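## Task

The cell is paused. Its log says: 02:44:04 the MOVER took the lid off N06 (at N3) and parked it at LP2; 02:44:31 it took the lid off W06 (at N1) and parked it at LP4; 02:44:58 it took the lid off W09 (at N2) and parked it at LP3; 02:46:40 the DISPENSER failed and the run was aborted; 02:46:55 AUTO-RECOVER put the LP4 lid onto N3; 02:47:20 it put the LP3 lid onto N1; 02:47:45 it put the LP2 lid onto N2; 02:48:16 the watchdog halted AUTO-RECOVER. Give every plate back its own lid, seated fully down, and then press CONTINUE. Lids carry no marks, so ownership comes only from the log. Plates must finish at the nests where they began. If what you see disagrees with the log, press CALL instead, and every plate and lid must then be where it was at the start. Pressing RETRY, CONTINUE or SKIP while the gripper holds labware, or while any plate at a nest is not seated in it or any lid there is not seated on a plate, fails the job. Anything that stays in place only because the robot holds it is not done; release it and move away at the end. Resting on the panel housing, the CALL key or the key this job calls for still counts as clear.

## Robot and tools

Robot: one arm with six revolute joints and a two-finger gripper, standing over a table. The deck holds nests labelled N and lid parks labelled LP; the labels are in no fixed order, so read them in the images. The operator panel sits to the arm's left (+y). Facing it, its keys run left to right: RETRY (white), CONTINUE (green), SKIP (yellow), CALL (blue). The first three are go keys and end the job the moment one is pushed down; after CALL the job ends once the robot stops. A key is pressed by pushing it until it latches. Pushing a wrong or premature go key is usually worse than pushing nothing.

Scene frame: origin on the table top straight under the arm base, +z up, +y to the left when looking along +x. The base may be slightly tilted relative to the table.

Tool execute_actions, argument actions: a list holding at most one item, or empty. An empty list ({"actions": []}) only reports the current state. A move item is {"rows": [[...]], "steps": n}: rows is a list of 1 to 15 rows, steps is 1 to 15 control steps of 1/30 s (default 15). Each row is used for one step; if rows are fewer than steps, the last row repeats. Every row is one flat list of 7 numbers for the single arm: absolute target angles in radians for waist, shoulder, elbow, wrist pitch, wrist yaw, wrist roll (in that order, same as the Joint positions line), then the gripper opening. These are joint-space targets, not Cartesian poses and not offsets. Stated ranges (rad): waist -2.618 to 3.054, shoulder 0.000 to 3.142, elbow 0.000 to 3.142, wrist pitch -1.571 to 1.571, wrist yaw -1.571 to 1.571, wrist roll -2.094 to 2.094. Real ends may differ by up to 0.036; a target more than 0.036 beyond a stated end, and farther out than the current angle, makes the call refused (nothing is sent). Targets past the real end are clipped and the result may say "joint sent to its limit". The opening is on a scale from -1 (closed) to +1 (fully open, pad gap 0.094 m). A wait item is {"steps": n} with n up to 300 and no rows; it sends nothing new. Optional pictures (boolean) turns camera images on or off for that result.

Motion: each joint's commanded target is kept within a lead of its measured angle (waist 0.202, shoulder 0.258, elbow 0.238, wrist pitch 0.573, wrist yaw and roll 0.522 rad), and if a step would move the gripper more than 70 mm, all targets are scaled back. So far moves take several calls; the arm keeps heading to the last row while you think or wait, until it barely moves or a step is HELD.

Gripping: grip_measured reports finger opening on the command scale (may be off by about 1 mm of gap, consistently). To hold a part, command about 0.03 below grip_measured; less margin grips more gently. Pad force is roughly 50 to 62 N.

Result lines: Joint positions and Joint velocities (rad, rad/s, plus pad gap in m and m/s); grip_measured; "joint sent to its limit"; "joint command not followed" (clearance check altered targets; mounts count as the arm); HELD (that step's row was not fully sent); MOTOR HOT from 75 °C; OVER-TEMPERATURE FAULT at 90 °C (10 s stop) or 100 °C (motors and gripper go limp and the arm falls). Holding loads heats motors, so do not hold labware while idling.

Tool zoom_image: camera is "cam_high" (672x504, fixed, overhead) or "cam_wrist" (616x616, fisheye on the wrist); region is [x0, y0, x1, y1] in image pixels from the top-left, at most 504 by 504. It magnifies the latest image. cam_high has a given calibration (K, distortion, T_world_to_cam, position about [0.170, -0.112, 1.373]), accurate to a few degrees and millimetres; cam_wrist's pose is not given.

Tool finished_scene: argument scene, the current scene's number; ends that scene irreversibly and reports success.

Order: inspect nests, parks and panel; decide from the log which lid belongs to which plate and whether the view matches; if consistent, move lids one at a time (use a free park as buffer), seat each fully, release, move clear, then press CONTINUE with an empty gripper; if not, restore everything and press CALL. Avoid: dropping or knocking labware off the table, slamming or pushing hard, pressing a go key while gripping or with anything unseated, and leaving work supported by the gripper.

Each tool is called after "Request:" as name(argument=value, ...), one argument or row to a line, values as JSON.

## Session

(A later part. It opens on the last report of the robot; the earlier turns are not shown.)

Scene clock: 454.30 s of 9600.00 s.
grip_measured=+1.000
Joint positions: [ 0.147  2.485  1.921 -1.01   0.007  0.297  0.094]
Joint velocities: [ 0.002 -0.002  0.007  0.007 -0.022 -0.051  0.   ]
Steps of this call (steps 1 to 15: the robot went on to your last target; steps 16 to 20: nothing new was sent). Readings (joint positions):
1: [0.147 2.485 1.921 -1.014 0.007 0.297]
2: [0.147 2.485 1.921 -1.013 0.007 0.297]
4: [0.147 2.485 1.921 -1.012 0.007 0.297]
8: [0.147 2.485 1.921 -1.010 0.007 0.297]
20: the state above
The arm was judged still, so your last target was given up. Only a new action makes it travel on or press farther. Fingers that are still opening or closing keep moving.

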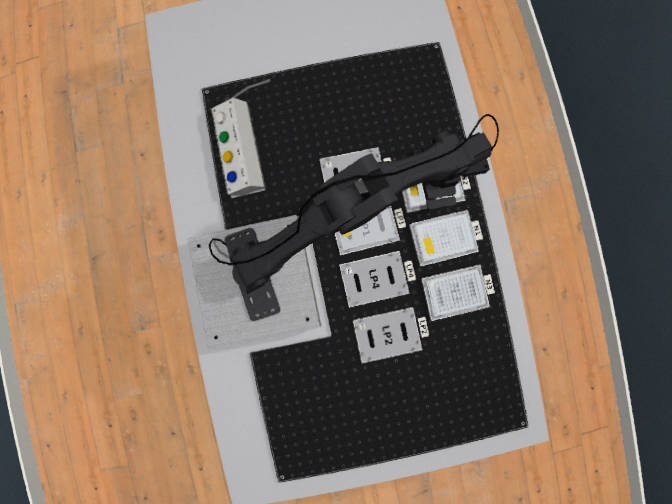

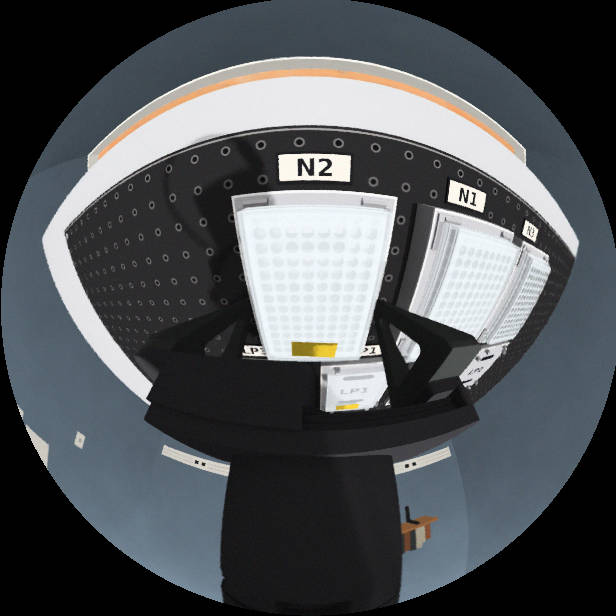

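Request:
execute_actions(
  actions=[
    {"rows": [[0.147, 2.485, 1.921, -1.01, 0.02, 0.297, 1.0]], "steps": 12},
  ],
)

Request:
zoom_image(
  camera="cam_wrist",
  region=[210, 190, 410, 370],
)

Scene clock: 457.07 s of 9600.00 s.
grip_measured=+1.000
Joint positions: [ 0.147  2.485  1.921 -1.01   0.011  0.297  0.094]
Joint velocities: [-0.002  0.002  0.002 -0.007 -0.037  0.037  0.   ]
Steps of this call (steps 1 to 71: nothing new was sent; steps 72 to 83: all 12 steps of this action). Readings (joint positions):
72: [0.147 2.485 1.921 -1.010 0.008 0.297]
73: [0.147 2.485 1.921 -1.010 0.008 0.297]
75: [0.147 2.485 1.921 -1.010 0.010 0.297]
79: [0.147 2.485 1.921 -1.010 0.011 0.297]
83: the state above

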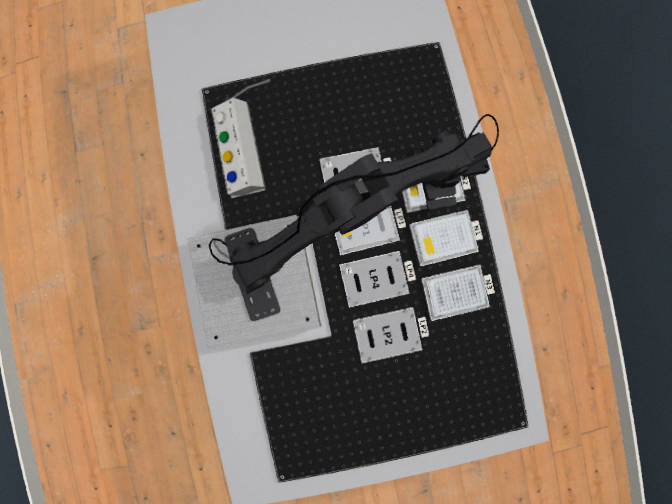

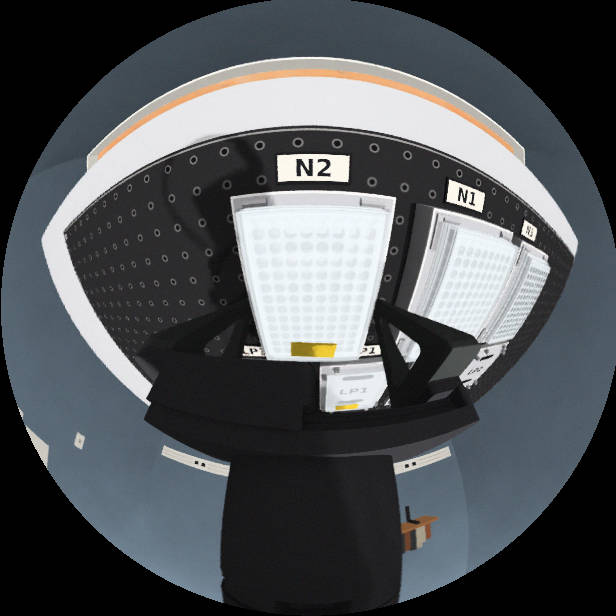

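Region (210, 190, 410, 370) of cam_wrist's 616x616 image, scaled by 2.520, with more detail than that image has; it fills the top 454 rows of this view, and the rest is white.

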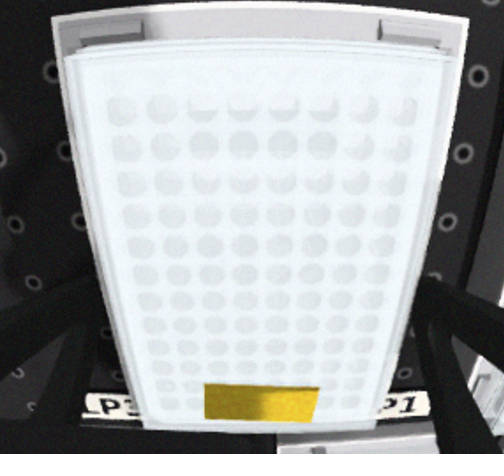

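Request:
execute_actions(
  actions=[
    {"rows": [[0.147, 2.485, 1.921, -1.01, 0.011, 0.297, 0.9], [0.147, 2.485, 1.921, -1.01, 0.011, 0.297, 0.87], [0.147, 2.485, 1.921, -1.01, 0.011, 0.297, 0.84], [0.147, 2.485, 1.921, -1.01, 0.011, 0.297, 0.82], [0.147, 2.485, 1.921, -1.01, 0.011, 0.297, 0.80], [0.147, 2.485, 1.921, -1.01, 0.011, 0.297, 0.79], [0.147, 2.485, 1.921, -1.01, 0.011, 0.297, 0.78], [0.147, 2.485, 1.921, -1.01, 0.011, 0.297, 0.77], [0.147, 2.485, 1.921, -1.01, 0.011, 0.297, 0.76]], "steps": 15},
  ],
)

Request:
zoom_image(
  camera="cam_wrist",
  region=[210, 190, 410, 370],
)

Scene clock: 460.60 s of 9600.00 s.
grip_measured=+0.781
Joint positions: [ 0.147  2.485  1.921 -1.01   0.011  0.297  0.084]
Joint velocities: [ 0.002 -0.002 -0.007 -0.081  0.037 -0.022  0.   ]
Steps of this call (steps 1 to 15: the robot went on to your last target; steps 16 to 90: nothing new was sent; then 0.03 s passed at rest; steps 91 to 105: all 15 steps of this action). Readings (joint positions):
91: [0.147 2.485 1.921 -1.010 0.011 0.297]
92: [0.147 2.485 1.921 -1.010 0.011 0.297]
94: [0.147 2.485 1.921 -1.010 0.011 0.297]
98: [0.147 2.485 1.921 -1.010 0.011 0.297]
105: the state above

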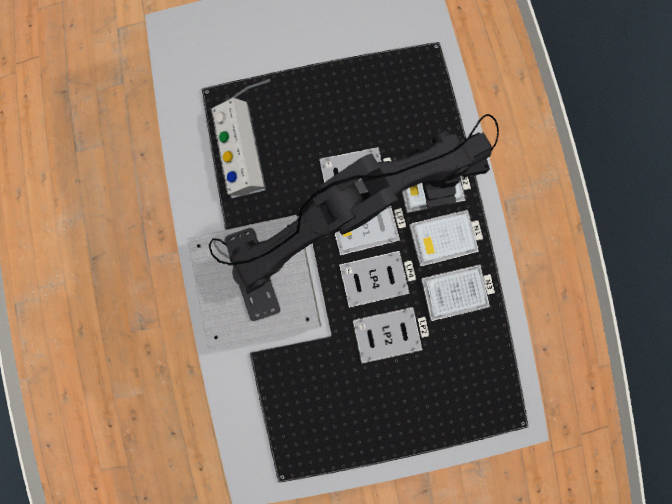

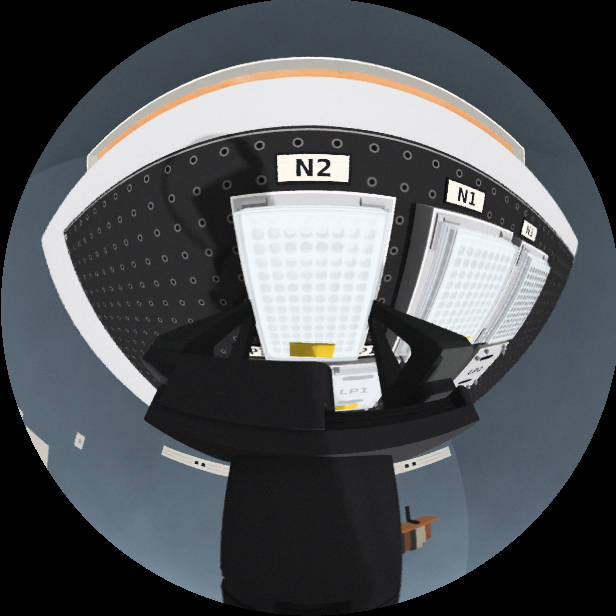

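Region (210, 190, 410, 370) of cam_wrist's 616x616 image, scaled by 2.520, with more detail than that image has; it fills the top 454 rows of this view, and the rest is white.

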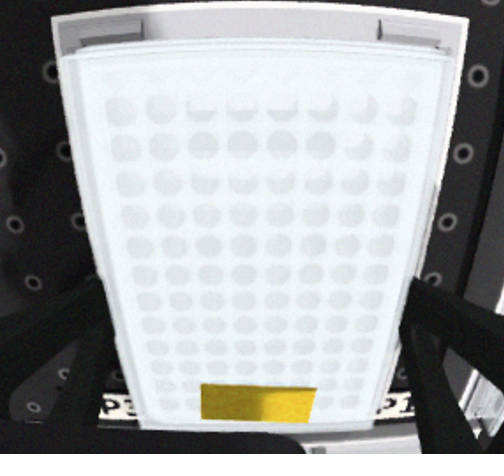

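Request:
execute_actions(
  actions=[
    {"rows": [[0.147, 2.46, 1.938, -1.03, 0.011, 0.297, 0.76], [0.147, 2.455, 1.943, -1.039, 0.011, 0.297, 0.76], [0.147, 2.45, 1.948, -1.048, 0.011, 0.297, 0.76], [0.147, 2.445, 1.953, -1.057, 0.011, 0.297, 0.76], [0.147, 2.44, 1.958, -1.066, 0.011, 0.297, 0.76], [0.147, 2.435, 1.963, -1.075, 0.011, 0.297, 0.76], [0.147, 2.43, 1.968, -1.084, 0.011, 0.297, 0.76], [0.147, 2.425, 1.974, -1.094, 0.011, 0.297, 0.76], [0.147, 2.42, 1.98, -1.104, 0.011, 0.297, 0.76], [0.147, 2.416, 1.986, -1.114, 0.011, 0.297, 0.76], [0.147, 2.412, 1.992, -1.124, 0.011, 0.297, 0.76], [0.147, 2.408, 1.997, -1.134, 0.011, 0.297, 0.76]], "steps": 15},
  ],
  pictures=false,
)

Request:
execute_actions(
  actions=[
    {"steps": 12},
  ],
)

Scene clock: 464.80 s of 9600.00 s.
grip_measured=+0.781
Joint positions: [ 0.147  2.442  1.97  -1.097  0.011  0.297  0.084]
Joint velocities: [ 0.007 -0.159  0.076 -0.11  -0.007  0.081  0.002]
Steps of this call (steps 1 to 15: the robot went on to your last target; steps 16 to 90: nothing new was sent; then 0.70 s passed at rest; steps 91 to 105: all 15 steps of this action). Readings (joint positions):
91: [0.147 2.485 1.921 -1.010 0.011 0.297]
92: [0.147 2.485 1.921 -1.012 0.011 0.297]
94: [0.147 2.485 1.921 -1.016 0.011 0.297]
98: [0.147 2.481 1.935 -1.037 0.011 0.297]
105: the state above

Scene clock: 465.20 s of 9600.00 s.
grip_measured=+0.781
Joint positions: [ 0.147  2.433  1.975 -1.117  0.011  0.297  0.084]
Joint velocities: [-0.007  0.002  0.002  0.007 -0.051  0.125  0.001]
Steps of this call (steps 1 to 12: the robot went on to your last target). Readings (joint positions):
1: [0.147 2.438 1.973 -1.100 0.011 0.297]
2: [0.147 2.435 1.974 -1.102 0.011 0.297]
4: [0.147 2.433 1.975 -1.106 0.011 0.297]
8: [0.147 2.433 1.975 -1.114 0.011 0.297]
12: the state above

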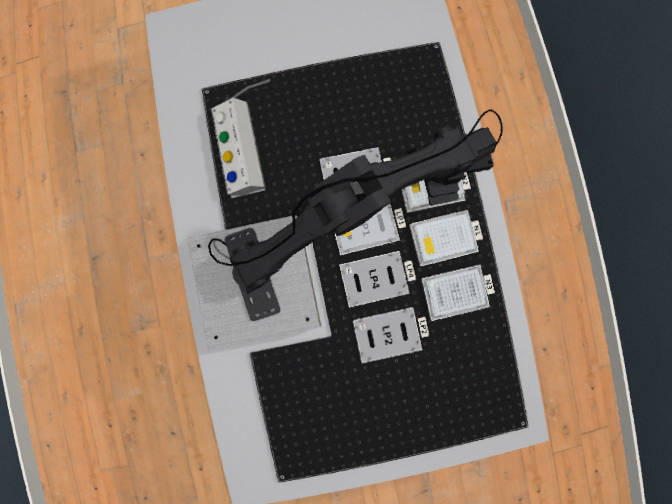

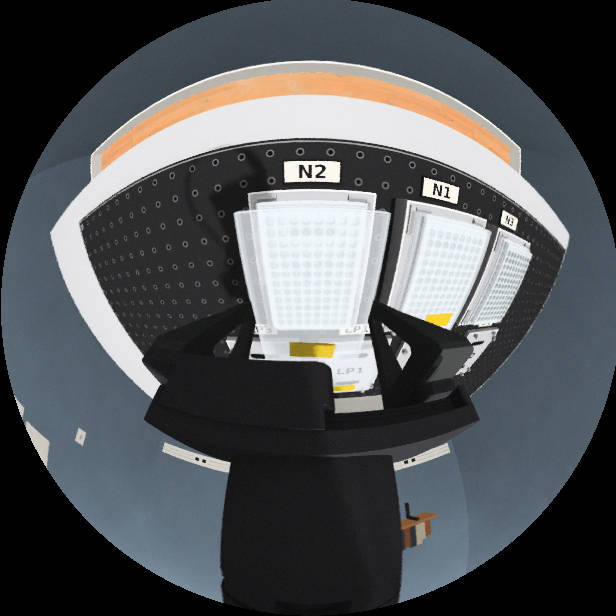

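Request:
execute_actions(
  actions=[
    {"rows": [[0.145, 2.433, 1.975, -1.117, 0.011, 0.295, 0.76], [0.140, 2.433, 1.975, -1.117, 0.011, 0.290, 0.76], [0.131, 2.433, 1.975, -1.117, 0.011, 0.281, 0.76], [0.119, 2.433, 1.975, -1.117, 0.011, 0.268, 0.76], [0.104, 2.433, 1.975, -1.117, 0.011, 0.254, 0.76], [0.087, 2.433, 1.975, -1.117, 0.011, 0.236, 0.76], [0.067, 2.433, 1.975, -1.117, 0.011, 0.216, 0.76], [0.045, 2.433, 1.975, -1.117, 0.011, 0.194, 0.76], [0.022, 2.433, 1.975, -1.117, 0.011, 0.170, 0.76], [-0.003, 2.433, 1.975, -1.117, 0.011, 0.145, 0.76], [-0.029, 2.433, 1.975, -1.117, 0.011, 0.118, 0.76], [-0.057, 2.433, 1.975, -1.117, 0.011, 0.090, 0.76], [-0.085, 2.433, 1.975, -1.117, 0.011, 0.062, 0.76], [-0.114, 2.433, 1.975, -1.117, 0.011, 0.033, 0.76], [-0.143, 2.433, 1.975, -1.117, 0.011, 0.004, 0.76]], "steps": 15},
  ],
  pictures=false,
)

Request:
execute_actions(
  actions=[
    {"rows": [[-0.171, 2.433, 1.975, -1.117, 0.011, -0.026, 0.76], [-0.200, 2.433, 1.975, -1.117, 0.011, -0.055, 0.76], [-0.228, 2.433, 1.975, -1.117, 0.011, -0.083, 0.76], [-0.256, 2.433, 1.975, -1.117, 0.011, -0.111, 0.76], [-0.282, 2.433, 1.975, -1.117, 0.011, -0.138, 0.76], [-0.307, 2.433, 1.975, -1.117, 0.011, -0.163, 0.76], [-0.330, 2.433, 1.975, -1.117, 0.011, -0.187, 0.76], [-0.352, 2.433, 1.975, -1.117, 0.011, -0.209, 0.76], [-0.372, 2.433, 1.975, -1.117, 0.011, -0.229, 0.76], [-0.389, 2.433, 1.975, -1.117, 0.011, -0.247, 0.76], [-0.404, 2.433, 1.975, -1.117, 0.011, -0.261, 0.76], [-0.416, 2.433, 1.975, -1.117, 0.011, -0.274, 0.76], [-0.425, 2.433, 1.975, -1.117, 0.011, -0.283, 0.76], [-0.430, 2.433, 1.975, -1.117, 0.011, -0.288, 0.76], [-0.432, 2.433, 1.975, -1.117, 0.011, -0.29, 0.76]], "steps": 15},
  ],
  pictures=false,
)

Request:
execute_actions(
  actions=[
    {"steps": 25},
  ],
)

Request:
zoom_image(
  camera="cam_wrist",
  region=[210, 190, 410, 370],
)

Scene clock: 474.90 s of 9600.00 s.
grip_measured=+0.781
Joint positions: [-0.079  2.433  1.975 -1.118  0.005  0.113  0.084]
Joint velocities: [-0.921 -0.002  0.012  0.095 -0.051 -0.711 -0.   ]
Steps of this call (steps 1 to 30: the robot went on to your last target; steps 31 to 90: nothing new was sent; then 6.20 s passed at rest; steps 91 to 105: all 15 steps of this action). Readings (joint positions):
91: [0.147 2.433 1.975 -1.118 0.011 0.297]
92: [0.147 2.433 1.975 -1.118 0.011 0.297]
94: [0.144 2.433 1.975 -1.118 0.011 0.292]
98: [0.110 2.433 1.975 -1.118 0.006 0.254]
105: the state above

Scene clock: 475.40 s of 9600.00 s.
grip_measured=+0.781
Joint positions: [-0.434  2.433  1.975 -1.118  0.013 -0.231  0.084]
Joint velocities: [-0.203  0.007 -0.002  0.037  0.095 -0.388  0.001]
Steps of this call (steps 1 to 15: all 15 steps of this action). Readings (joint positions):
1: [-0.112 2.433 1.975 -1.118 0.005 0.088]
2: [-0.145 2.433 1.975 -1.118 0.005 0.062]
4: [-0.208 2.433 1.975 -1.118 0.007 0.009]
8: [-0.318 2.433 1.975 -1.118 0.009 -0.096]
15: the state above

Scene clock: 476.23 s of 9600.00 s.
grip_measured=+0.781
Joint positions: [-0.439  2.433  1.975 -1.118  0.015 -0.283  0.084]
Joint velocities: [-0.002 -0.002 -0.012 -0.022 -0.066 -0.007 -0.   ]
Steps of this call (steps 1 to 25: the robot went on to your last target). Readings (joint positions):
1: [-0.440 2.433 1.975 -1.118 0.014 -0.241]
2: [-0.443 2.433 1.975 -1.118 0.015 -0.249]
4: [-0.442 2.433 1.975 -1.118 0.015 -0.262]
8: [-0.439 2.433 1.975 -1.118 0.015 -0.275]
25: the state above

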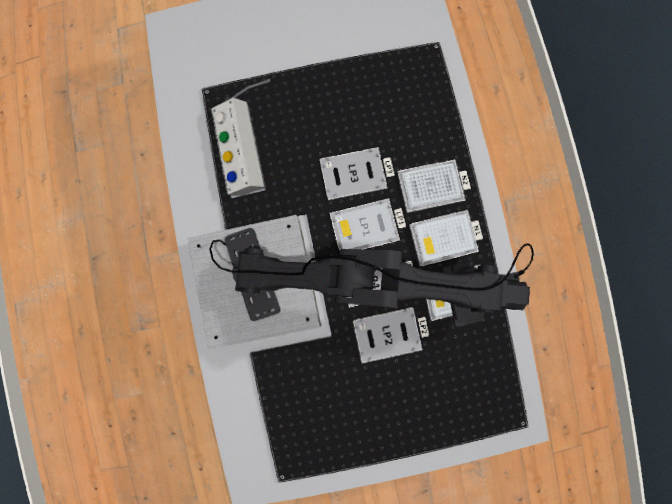

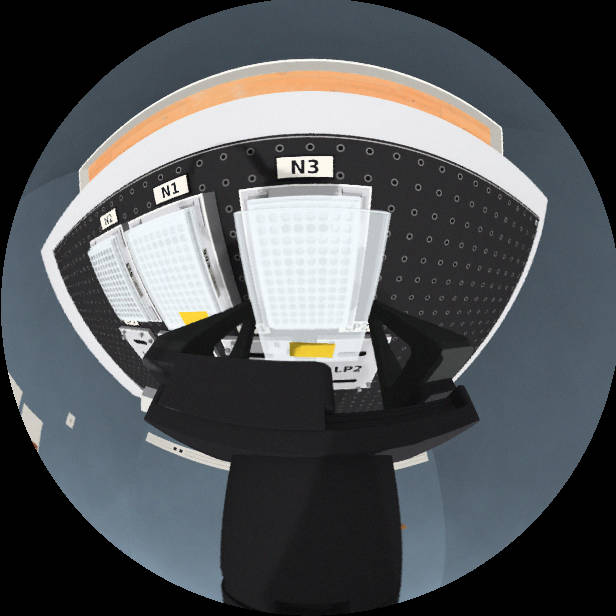

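Region (210, 190, 410, 370) of cam_wrist's 616x616 image, scaled by 2.520, with more detail than that image has; it fills the top 454 rows of this view, and the rest is white.

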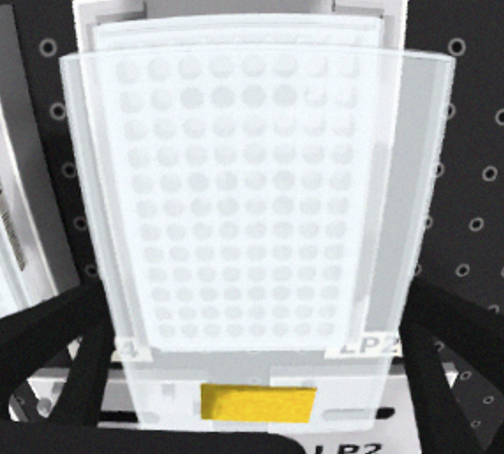

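Request:
execute_actions(
  actions=[
    {"rows": [[-0.425, 2.45, 1.965, -1.095, 0.004, -0.283, 0.76], [-0.419, 2.455, 1.958, -1.08, 0.004, -0.283, 0.76], [-0.419, 2.459, 1.951, -1.065, 0.004, -0.283, 0.76], [-0.419, 2.462, 1.945, -1.05, 0.004, -0.283, 0.76], [-0.419, 2.463, 1.94, -1.04, 0.004, -0.283, 0.76], [-0.419, 2.463, 1.938, -1.029, 0.004, -0.283, 0.76]], "steps": 15},
  ],
  pictures=false,
)

Request:
execute_actions(
  actions=[
    {"steps": 20},
  ],
)

Request:
zoom_image(
  camera="cam_wrist",
  region=[210, 190, 410, 370],
)

Scene clock: 480.70 s of 9600.00 s.
grip_measured=+0.781
Joint positions: [-0.424  2.466  1.941 -1.056  0.011 -0.283  0.084]
Joint velocities: [ 0.007 -0.017 -0.002  0.081 -0.066  0.037 -0.   ]
Steps of this call (steps 1 to 15: the robot went on to your last target; steps 16 to 90: nothing new was sent; then 0.97 s passed at rest; steps 91 to 105: all 15 steps of this action). Readings (joint positions):
91: [-0.439 2.433 1.975 -1.118 0.015 -0.283]
92: [-0.438 2.434 1.974 -1.115 0.015 -0.283]
94: [-0.434 2.437 1.968 -1.102 0.015 -0.283]
98: [-0.426 2.453 1.949 -1.072 0.012 -0.283]
105: the state above

Scene clock: 481.37 s of 9600.00 s.
grip_measured=+0.781
Joint positions: [-0.424  2.466  1.941 -1.05   0.011 -0.283  0.084]
Joint velocities: [ 0.022  0.007 -0.012  0.022 -0.022 -0.022 -0.   ]
Steps of this call (steps 1 to 15: the robot went on to your last target; steps 16 to 20: nothing new was sent). Readings (joint positions):
1: [-0.424 2.466 1.941 -1.054 0.011 -0.283]
2: [-0.424 2.466 1.941 -1.053 0.011 -0.283]
4: [-0.424 2.466 1.941 -1.052 0.011 -0.283]
8: [-0.424 2.466 1.941 -1.051 0.011 -0.283]
20: the state above
The arm was judged still, so your last target was given up. Only a new action makes it travel on or press farther. Fingers that are still opening or closing keep moving.

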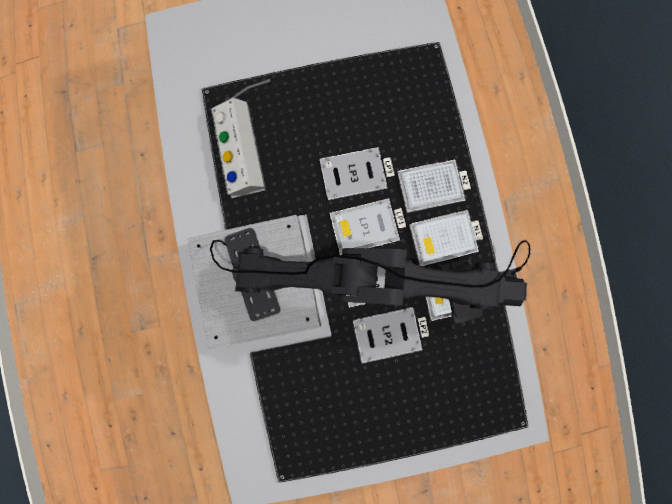

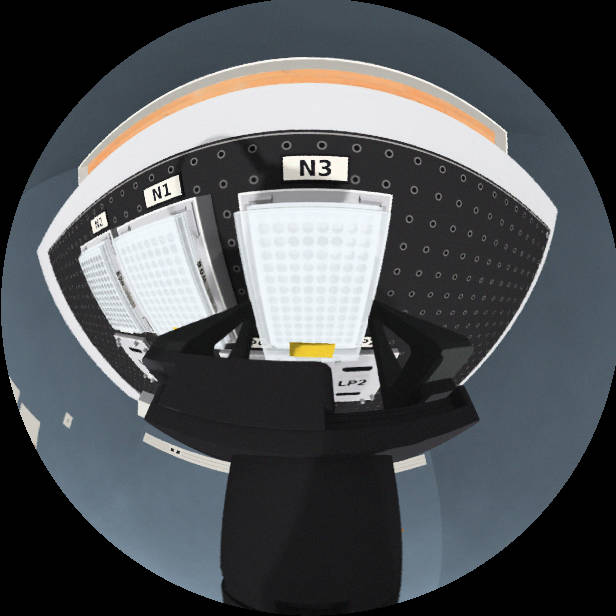

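Region (210, 190, 410, 370) of cam_wrist's 616x616 image, scaled by 2.520, with more detail than that image has; it fills the top 454 rows of this view, and the rest is white.

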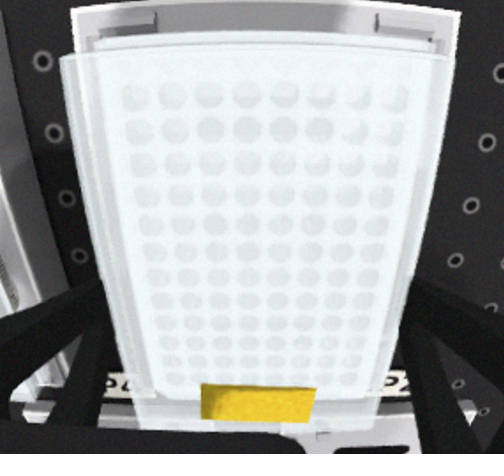

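Request:
execute_actions(
  actions=[
    {"rows": [[-0.424, 2.48, 1.941, -1.03, 0.024, -0.283, 0.76], [-0.424, 2.487, 1.941, -1.02, 0.024, -0.283, 0.76], [-0.424, 2.487, 1.941, -1.011, 0.024, -0.283, 0.76]], "steps": 15},
  ],
  pictures=false,
)

Request:
execute_actions(
  actions=[
    {"steps": 20},
  ],
)

Request:
zoom_image(
  camera="cam_wrist",
  region=[210, 190, 410, 370],
)

Scene clock: 486.73 s of 9600.00 s.
grip_measured=+0.781
Joint positions: [-0.424  2.484  1.941 -1.033  0.019 -0.283  0.084]
Joint velocities: [-0.012  0.017  0.012 -0.066 -0.022  0.037 -0.   ]
Steps of this call (steps 1 to 90: nothing new was sent; then 1.87 s passed at rest; steps 91 to 105: all 15 steps of this action). Readings (joint positions):
91: [-0.424 2.466 1.941 -1.050 0.012 -0.283]
92: [-0.424 2.467 1.941 -1.049 0.014 -0.283]
94: [-0.424 2.471 1.941 -1.043 0.016 -0.283]
98: [-0.424 2.481 1.941 -1.036 0.018 -0.283]
105: the state above

Scene clock: 487.40 s of 9600.00 s.
grip_measured=+0.781
Joint positions: [-0.424  2.484  1.941 -1.032  0.02  -0.283  0.084]
Joint velocities: [-0.012 -0.017  0.002 -0.125  0.007 -0.051  0.001]
Steps of this call (steps 1 to 15: the robot went on to your last target; steps 16 to 20: nothing new was sent). Readings (joint positions):
1: [-0.424 2.484 1.941 -1.033 0.019 -0.283]
2: [-0.424 2.484 1.941 -1.033 0.019 -0.283]
4: [-0.424 2.484 1.941 -1.032 0.019 -0.283]
8: [-0.424 2.484 1.941 -1.032 0.019 -0.283]
20: the state above
The arm was judged still, so your last target was given up. Only a new action makes it travel on or press farther. Fingers that are still opening or closing keep moving.

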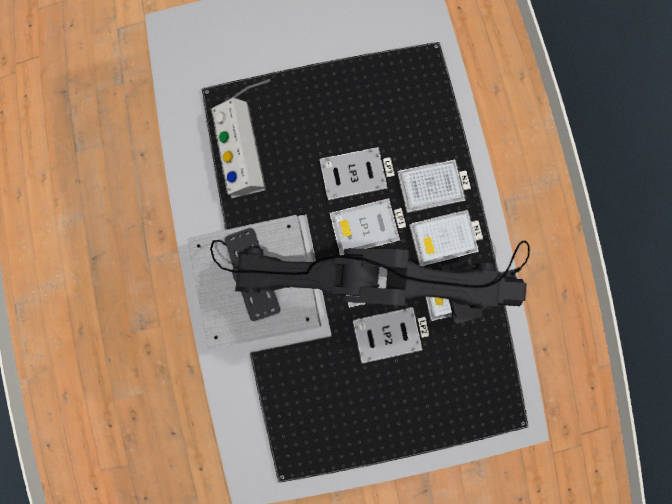

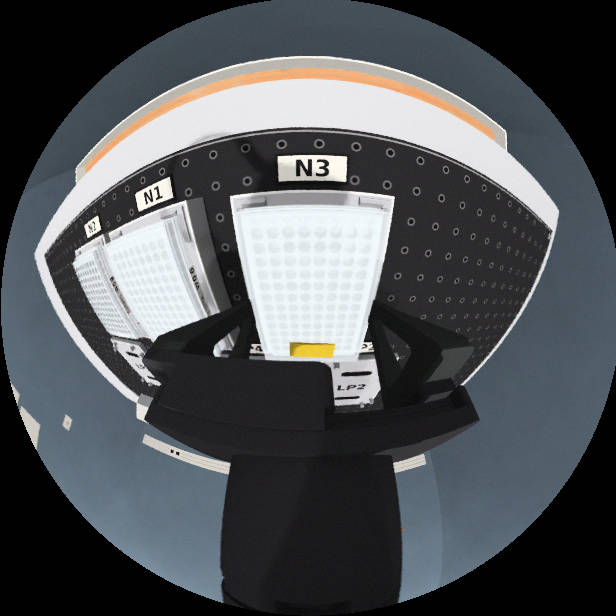

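Region (210, 190, 410, 370) of cam_wrist's 616x616 image, scaled by 2.520, with more detail than that image has; it fills the top 454 rows of this view, and the rest is white.

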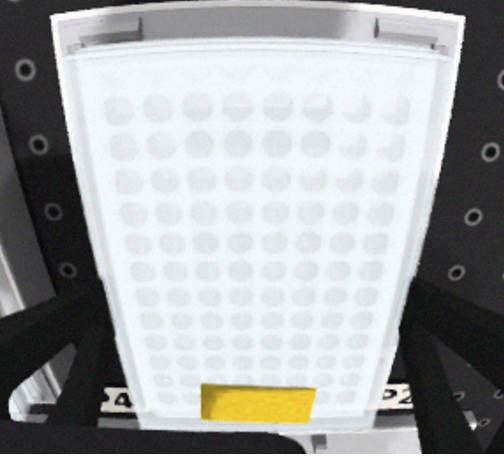

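Request:
execute_actions(
  actions=[
    {"rows": [[-0.424, 2.484, 1.93, -1.01, 0.02, -0.283, 0.76], [-0.424, 2.484, 1.924, -0.998, 0.02, -0.283, 0.76]], "steps": 15},
  ],
  pictures=false,
)

Request:
execute_actions(
  actions=[
    {"steps": 15},
  ],
)

Request:
zoom_image(
  camera="cam_wrist",
  region=[210, 190, 410, 370],
)

Scene clock: 492.03 s of 9600.00 s.
grip_measured=+0.781
Joint positions: [-0.424  2.484  1.932 -1.02   0.02  -0.283  0.084]
Joint velocities: [-0.002  0.002  0.012  0.066  0.051 -0.037  0.   ]
Steps of this call (steps 1 to 90: nothing new was sent; then 1.13 s passed at rest; steps 91 to 105: all 15 steps of this action). Readings (joint positions):
91: [-0.424 2.484 1.941 -1.031 0.020 -0.283]
92: [-0.424 2.484 1.939 -1.030 0.020 -0.283]
94: [-0.424 2.484 1.936 -1.025 0.020 -0.283]
98: [-0.424 2.484 1.932 -1.022 0.020 -0.283]
105: the state above

Scene clock: 492.53 s of 9600.00 s.
grip_measured=+0.781
Joint positions: [-0.424  2.484  1.932 -1.02   0.02  -0.283  0.084]
Joint velocities: [-0.002  0.002 -0.027  0.037 -0.022  0.007 -0.   ]
Steps of this call (steps 1 to 15: the robot went on to your last target). Readings (joint positions):
1: [-0.424 2.484 1.932 -1.020 0.020 -0.283]
2: [-0.424 2.484 1.932 -1.020 0.020 -0.283]
4: [-0.424 2.484 1.932 -1.020 0.020 -0.283]
8: [-0.424 2.484 1.932 -1.020 0.020 -0.283]
15: the state above
The arm was judged still, so your last target was given up. Only a new action makes it travel on or press farther. Fingers that are still opening or closing keep moving.

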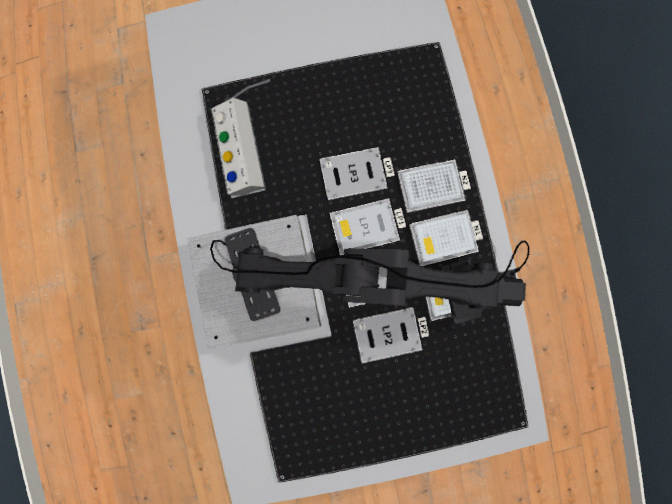

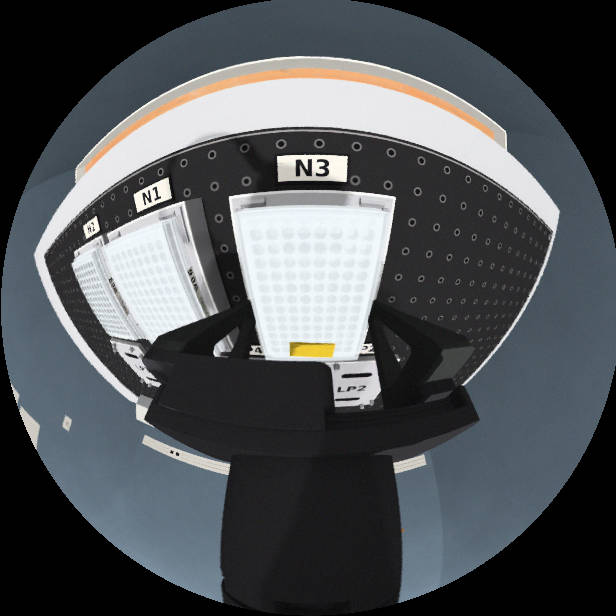

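Region (210, 190, 410, 370) of cam_wrist's 616x616 image, scaled by 2.520, with more detail than that image has; it fills the top 454 rows of this view, and the rest is white.

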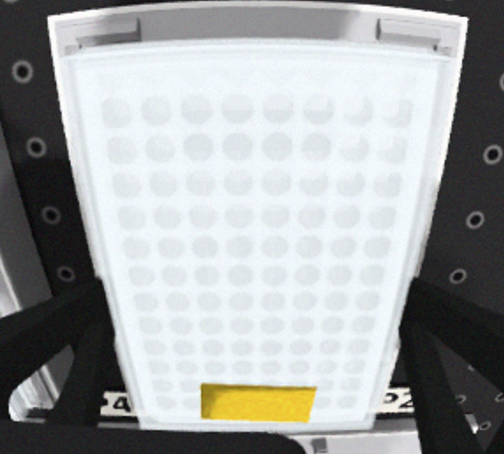

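Request:
execute_actions(
  actions=[
    {"rows": [[-0.424, 2.484, 1.932, -1.02, 0.02, -0.283, 0.8], [-0.424, 2.484, 1.932, -1.02, 0.02, -0.283, 0.85], [-0.424, 2.484, 1.932, -1.02, 0.02, -0.283, 0.9], [-0.424, 2.484, 1.932, -1.02, 0.02, -0.283, 1.0]], "steps": 12},
  ],
)

Request:
zoom_image(
  camera="cam_wrist",
  region=[210, 190, 410, 370],
)

Scene clock: 494.87 s of 9600.00 s.
grip_measured=+1.000
Joint positions: [-0.424  2.484  1.932 -1.02   0.02  -0.283  0.094]
Joint velocities: [-0.017 -0.022 -0.007 -0.007 -0.022 -0.066  0.   ]
Steps of this call (steps 1 to 58: nothing new was sent; steps 59 to 70: all 12 steps of this action). Readings (joint positions):
59: [-0.424 2.484 1.932 -1.020 0.020 -0.283]
60: [-0.424 2.484 1.932 -1.020 0.020 -0.283]
62: [-0.424 2.484 1.932 -1.020 0.020 -0.283]
66: [-0.424 2.484 1.932 -1.020 0.020 -0.283]
70: the state above

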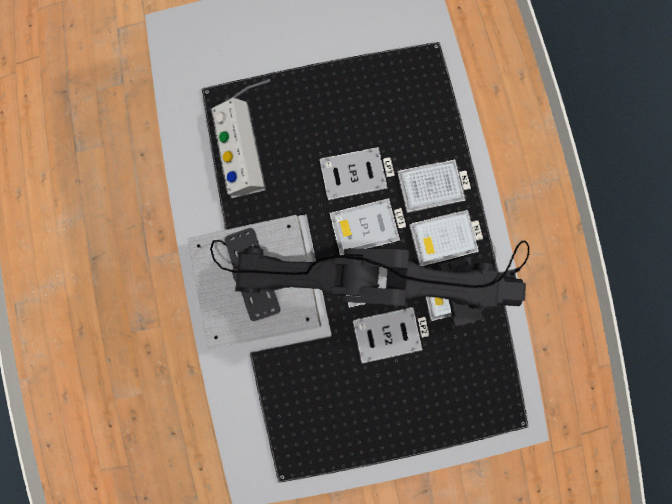

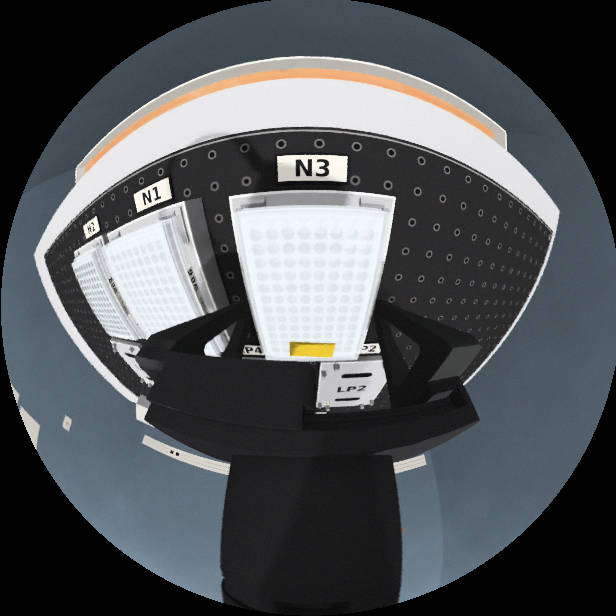

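Region (210, 190, 410, 370) of cam_wrist's 616x616 image, scaled by 2.520, with more detail than that image has; it fills the top 454 rows of this view, and the rest is white.

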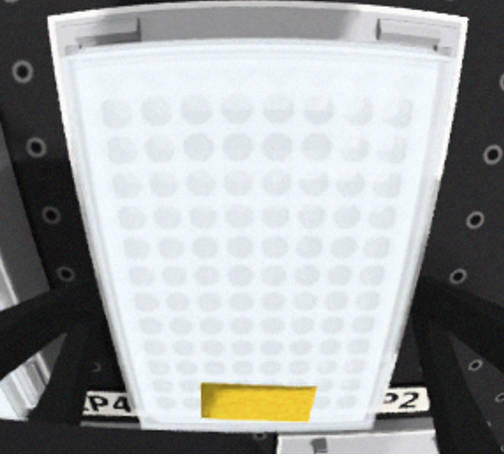

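Request:
execute_actions(
  actions=[
    {"rows": [[-0.424, 2.46, 1.932, -1.02, 0.02, -0.283, 1.0], [-0.424, 2.44, 1.932, -1.02, 0.02, -0.283, 1.0], [-0.424, 2.42, 1.932, -1.02, 0.02, -0.283, 1.0], [-0.424, 2.405, 1.932, -1.02, 0.02, -0.283, 1.0], [-0.424, 2.39, 1.932, -1.02, 0.02, -0.283, 1.0], [-0.424, 2.38, 1.932, -1.02, 0.02, -0.283, 1.0], [-0.422, 2.378, 1.932, -1.019, 0.02, -0.281, 1.0], [-0.417, 2.372, 1.932, -1.015, 0.02, -0.276, 1.0], [-0.409, 2.363, 1.928, -1.009, 0.015, -0.269, 1.0], [-0.399, 2.351, 1.918, -1.0, 0.015, -0.258, 1.0], [-0.386, 2.335, 1.902, -0.99, 0.01, -0.245, 1.0], [-0.370, 2.317, 1.879, -0.977, 0.01, -0.230, 1.0], [-0.352, 2.297, 1.851, -0.963, 0.005, -0.212, 1.0], [-0.333, 2.274, 1.819, -0.948, 0.005, -0.193, 1.0], [-0.312, 2.249, 1.782, -0.931, 0.0, -0.172, 1.0]], "steps": 15},
  ],
  pictures=false,
)

Request:
execute_actions(
  actions=[
    {"rows": [[-0.289, 2.223, 1.741, -0.914, 0.0, -0.150, 1.0], [-0.266, 2.196, 1.697, -0.895, 0.0, -0.126, 1.0], [-0.241, 2.167, 1.650, -0.876, 0.0, -0.102, 1.0], [-0.216, 2.138, 1.600, -0.856, 0.0, -0.077, 1.0], [-0.190, 2.108, 1.549, -0.835, 0.0, -0.052, 1.0], [-0.165, 2.078, 1.496, -0.815, 0.0, -0.026, 1.0], [-0.139, 2.047, 1.442, -0.795, 0.0, 0.0, 1.0], [-0.113, 2.017, 1.388, -0.774, 0.0, 0.025, 1.0], [-0.088, 1.988, 1.333, -0.754, 0.0, 0.050, 1.0], [-0.063, 1.959, 1.279, -0.735, 0.0, 0.074, 1.0], [-0.040, 1.932, 1.226, -0.716, 0.0, 0.098, 1.0], [-0.017, 1.906, 1.175, -0.699, 0.0, 0.120, 1.0], [0.004, 1.881, 1.125, -0.682, 0.0, 0.141, 1.0], [0.023, 1.858, 1.078, -0.667, 0.0, 0.160, 1.0], [0.041, 1.838, 1.034, -0.653, 0.0, 0.178, 1.0]], "steps": 15},
  ],
  pictures=false,
)

Request:
execute_actions(
  actions=[
    {"rows": [[0.057, 1.820, 0.993, -0.640, 0.0, 0.193, 1.0], [0.070, 1.804, 0.956, -0.630, 0.0, 0.206, 1.0], [0.080, 1.792, 0.924, -0.621, 0.0, 0.217, 1.0], [0.088, 1.783, 0.896, -0.615, 0.0, 0.224, 1.0], [0.093, 1.777, 0.873, -0.611, 0.0, 0.229, 1.0], [0.095, 1.775, 0.857, -0.61, 0.0, 0.231, 1.0], [0.095, 1.775, 0.847, -0.61, 0.0, 0.231, 1.0], [0.095, 1.775, 0.843, -0.61, 0.0, 0.231, 1.0]], "steps": 15},
  ],
  pictures=false,
)

Request:
execute_actions(
  actions=[
    {"steps": 20},
  ],
)

Request:
zoom_image(
  camera="cam_wrist",
  region=[180, 170, 440, 370],
)

Scene clock: 511.47 s of 9600.00 s.
grip_measured=+1.000
Joint positions: [-0.374  2.312  1.85  -0.978  0.019 -0.233  0.094]
Joint velocities: [ 0.51  -0.657 -0.877  0.286 -0.037  0.447  0.   ]
Steps of this call (steps 1 to 15: the robot went on to your last target; steps 16 to 90: nothing new was sent; then 13.10 s passed at rest; steps 91 to 105: all 15 steps of this action). Readings (joint positions):
91: [-0.424 2.484 1.932 -1.020 0.020 -0.283]
92: [-0.424 2.484 1.932 -1.020 0.020 -0.283]
94: [-0.424 2.478 1.932 -1.020 0.020 -0.283]
98: [-0.424 2.434 1.932 -1.020 0.020 -0.283]
105: the state above

Scene clock: 511.97 s of 9600.00 s.
grip_measured=+1.000
Joint positions: [ 0.012  1.904  1.118 -0.738  0.001  0.082  0.094]
Joint velocities: [ 0.515 -0.691 -1.37   0.359  0.007  0.667  0.   ]
Steps of this call (steps 1 to 15: all 15 steps of this action). Readings (joint positions):
1: [-0.353 2.289 1.816 -0.965 0.019 -0.219]
2: [-0.330 2.264 1.778 -0.951 0.018 -0.202]
4: [-0.275 2.213 1.690 -0.921 0.016 -0.165]
8: [-0.154 2.100 1.486 -0.854 0.008 -0.078]
15: the state above

Scene clock: 512.47 s of 9600.00 s.
grip_measured=+1.000
Joint positions: [ 0.09   1.809  0.843 -0.643 -0.001  0.218  0.094]
Joint velocities: [-0.012  0.002 -0.002  0.051  0.037  0.007  0.   ]
Steps of this call (steps 1 to 15: all 15 steps of this action). Readings (joint positions):
1: [0.030 1.882 1.072 -0.724 0.000 0.102]
2: [0.046 1.862 1.029 -0.711 0.000 0.121]
4: [0.071 1.831 0.954 -0.690 -0.001 0.154]
8: [0.090 1.809 0.860 -0.668 -0.001 0.195]
15: the state above

Scene clock: 513.13 s of 9600.00 s.
grip_measured=+1.000
Joint positions: [ 0.09   1.809  0.843 -0.631 -0.001  0.224  0.094]
Joint velocities: [ 0.012 -0.012  0.007  0.037  0.066  0.051  0.   ]
Steps of this call (steps 1 to 20: the robot went on to your last target). Readings (joint positions):
1: [0.090 1.809 0.843 -0.640 -0.001 0.219]
2: [0.090 1.809 0.843 -0.638 -0.001 0.221]
4: [0.090 1.809 0.843 -0.636 -0.001 0.222]
8: [0.090 1.809 0.843 -0.633 -0.001 0.223]
20: the state above

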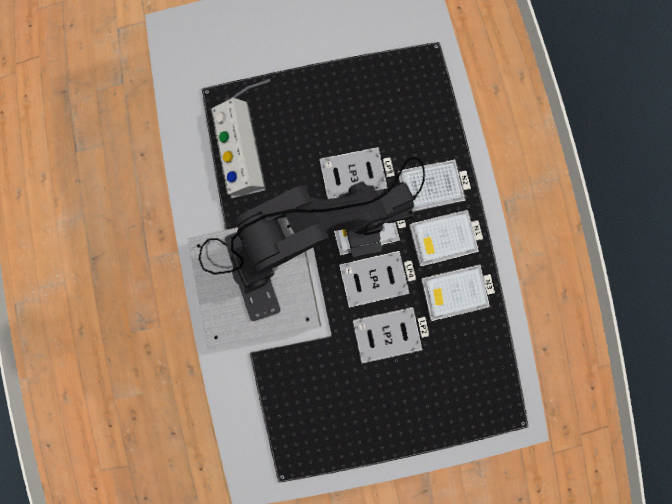

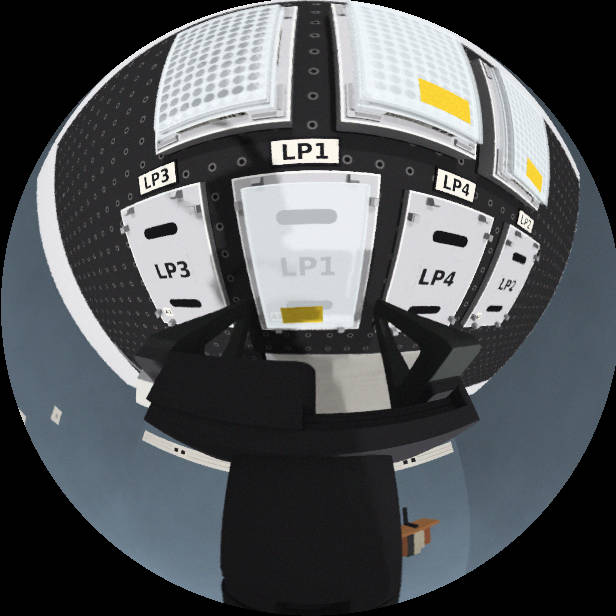

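Region (180, 170, 440, 370) of cam_wrist's 616x616 image, scaled by 1.938, with more detail than that image has; it fills the top 388 rows of this view, and the rest is white.

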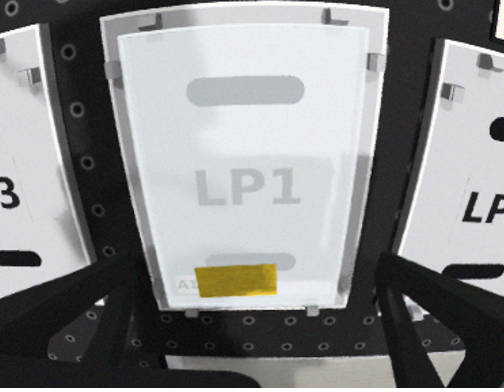

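Request:
execute_actions(
  actions=[
    {"rows": [[0.103, 1.83, 0.843, -0.60, 0.0, 0.224, 1.0], [0.103, 1.845, 0.843, -0.585, 0.0, 0.224, 1.0], [0.103, 1.86, 0.843, -0.57, 0.0, 0.224, 1.0], [0.103, 1.875, 0.843, -0.555, 0.0, 0.224, 1.0], [0.103, 1.89, 0.843, -0.54, 0.0, 0.224, 1.0], [0.103, 1.90, 0.843, -0.525, 0.0, 0.224, 1.0], [0.103, 1.91, 0.843, -0.51, 0.0, 0.224, 1.0], [0.103, 1.915, 0.843, -0.50, 0.0, 0.224, 1.0]], "steps": 15},
  ],
  pictures=false,
)

Request:
execute_actions(
  actions=[
    {"steps": 20},
  ],
)

Request:
zoom_image(
  camera="cam_wrist",
  region=[180, 170, 440, 370],
)

Scene clock: 518.20 s of 9600.00 s.
grip_measured=+1.000
Joint positions: [ 0.095  1.911  0.843 -0.531 -0.001  0.224  0.094]
Joint velocities: [ 0.002 -0.002  0.007  0.095  0.081 -0.066  0.   ]
Steps of this call (steps 1 to 15: the robot went on to your last target; steps 16 to 90: nothing new was sent; then 1.57 s passed at rest; steps 91 to 105: all 15 steps of this action). Readings (joint positions):
91: [0.091 1.809 0.843 -0.630 -0.001 0.224]
92: [0.092 1.811 0.843 -0.627 -0.001 0.224]
94: [0.094 1.828 0.843 -0.611 -0.001 0.224]
98: [0.095 1.890 0.843 -0.568 -0.001 0.224]
105: the state above

Scene clock: 518.87 s of 9600.00 s.
grip_measured=+1.000
Joint positions: [ 0.095  1.911  0.843 -0.521 -0.001  0.224  0.094]
Joint velocities: [-0.002 -0.007 -0.002 -0.051 -0.11  -0.081  0.   ]
Steps of this call (steps 1 to 15: the robot went on to your last target; steps 16 to 20: nothing new was sent). Readings (joint positions):
1: [0.095 1.911 0.843 -0.529 -0.001 0.224]
2: [0.095 1.911 0.843 -0.527 -0.001 0.224]
4: [0.095 1.911 0.843 -0.524 -0.001 0.224]
8: [0.095 1.911 0.843 -0.522 -0.001 0.224]
20: the state above
The arm was judged still, so your last target was given up. Only a new action makes it travel on or press farther. Fingers that are still opening or closing keep moving.

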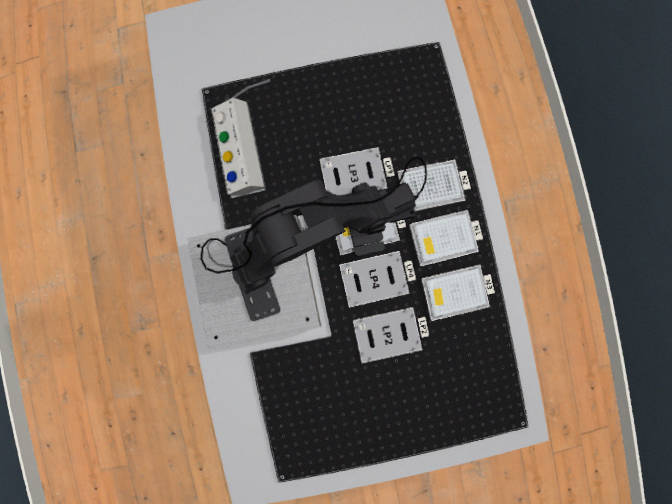

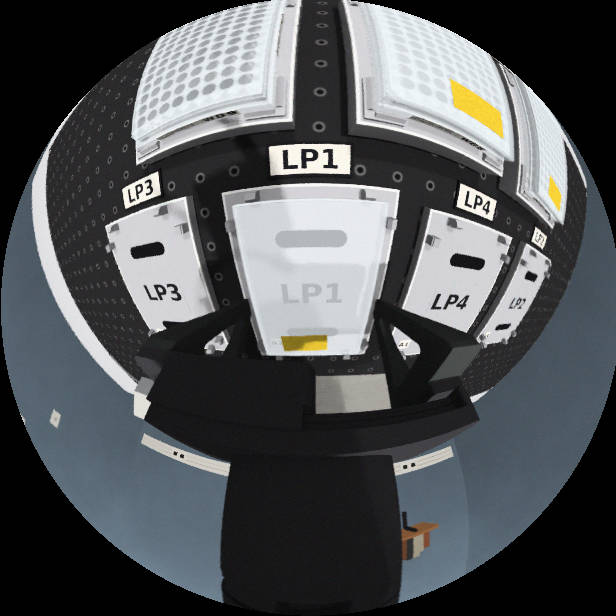

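Region (180, 170, 440, 370) of cam_wrist's 616x616 image, scaled by 1.938, with more detail than that image has; it fills the top 388 rows of this view, and the rest is white.

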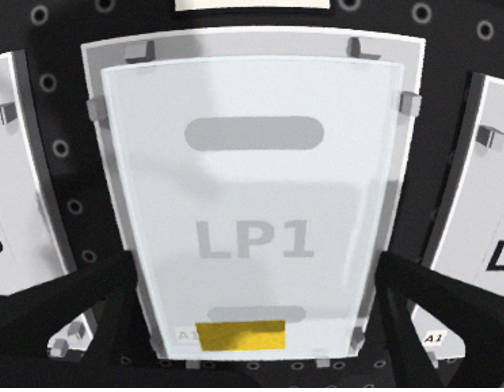

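Request:
execute_actions(
  actions=[
    {"rows": [[0.095, 1.935, 0.843, -0.485, 0.0, 0.224, 1.0], [0.095, 1.935, 0.843, -0.472, 0.0, 0.224, 1.0]], "steps": 15},
  ],
  pictures=false,
)

Request:
execute_actions(
  actions=[
    {"steps": 15},
  ],
)

Request:
zoom_image(
  camera="cam_wrist",
  region=[180, 170, 440, 370],
)

Scene clock: 523.40 s of 9600.00 s.
grip_measured=+1.000
Joint positions: [ 0.095  1.922  0.843 -0.494 -0.001  0.224  0.094]
Joint velocities: [-0.002 -0.007 -0.012 -0.066 -0.051 -0.051  0.   ]
Steps of this call (steps 1 to 90: nothing new was sent; then 1.03 s passed at rest; steps 91 to 105: all 15 steps of this action). Readings (joint positions):
91: [0.095 1.911 0.843 -0.520 -0.001 0.224]
92: [0.095 1.913 0.843 -0.516 -0.001 0.224]
94: [0.095 1.917 0.843 -0.507 -0.001 0.224]
98: [0.095 1.922 0.843 -0.499 -0.001 0.224]
105: the state above

Scene clock: 523.90 s of 9600.00 s.
grip_measured=+1.000
Joint positions: [ 0.095  1.922  0.843 -0.493 -0.001  0.224  0.094]
Joint velocities: [-0.002 -0.007 -0.002  0.022  0.051 -0.081  0.   ]
Steps of this call (steps 1 to 15: the robot went on to your last target). Readings (joint positions):
1: [0.095 1.922 0.843 -0.494 -0.001 0.224]
2: [0.095 1.922 0.843 -0.494 -0.001 0.224]
4: [0.095 1.922 0.843 -0.494 -0.001 0.224]
8: [0.095 1.922 0.843 -0.494 -0.001 0.224]
15: the state above
The arm was judged still, so your last target was given up. Only a new action makes it travel on or press farther. Fingers that are still opening or closing keep moving.

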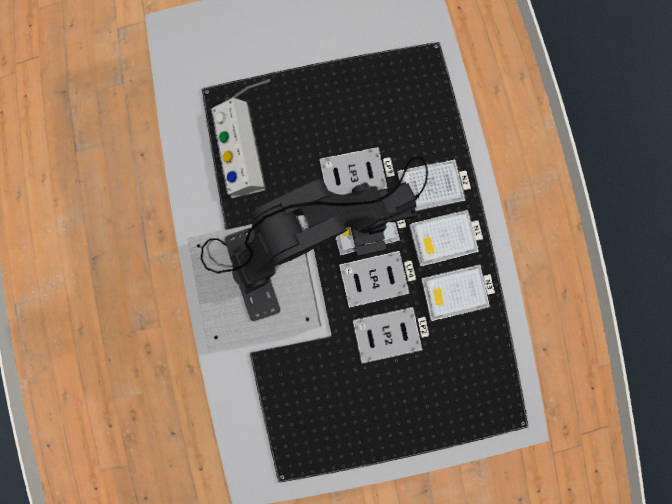

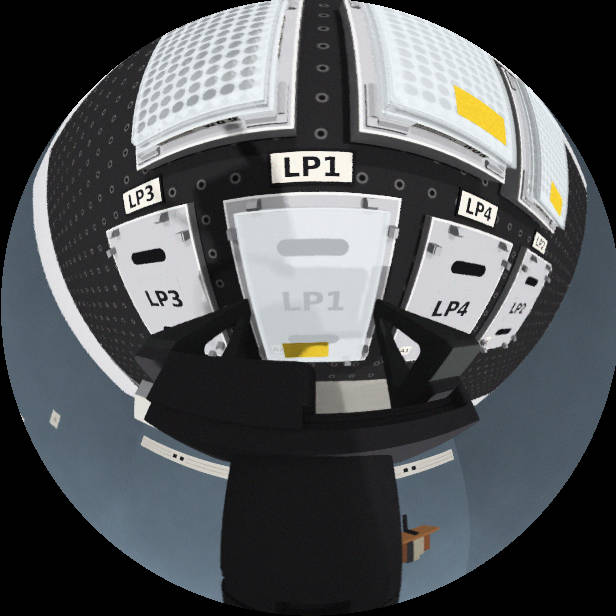

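Region (180, 170, 440, 370) of cam_wrist's 616x616 image, scaled by 1.938, with more detail than that image has; it fills the top 388 rows of this view, and the rest is white.

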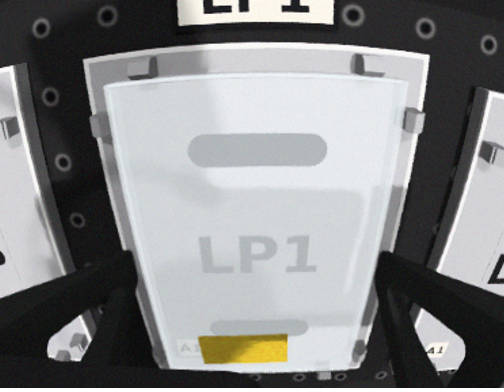

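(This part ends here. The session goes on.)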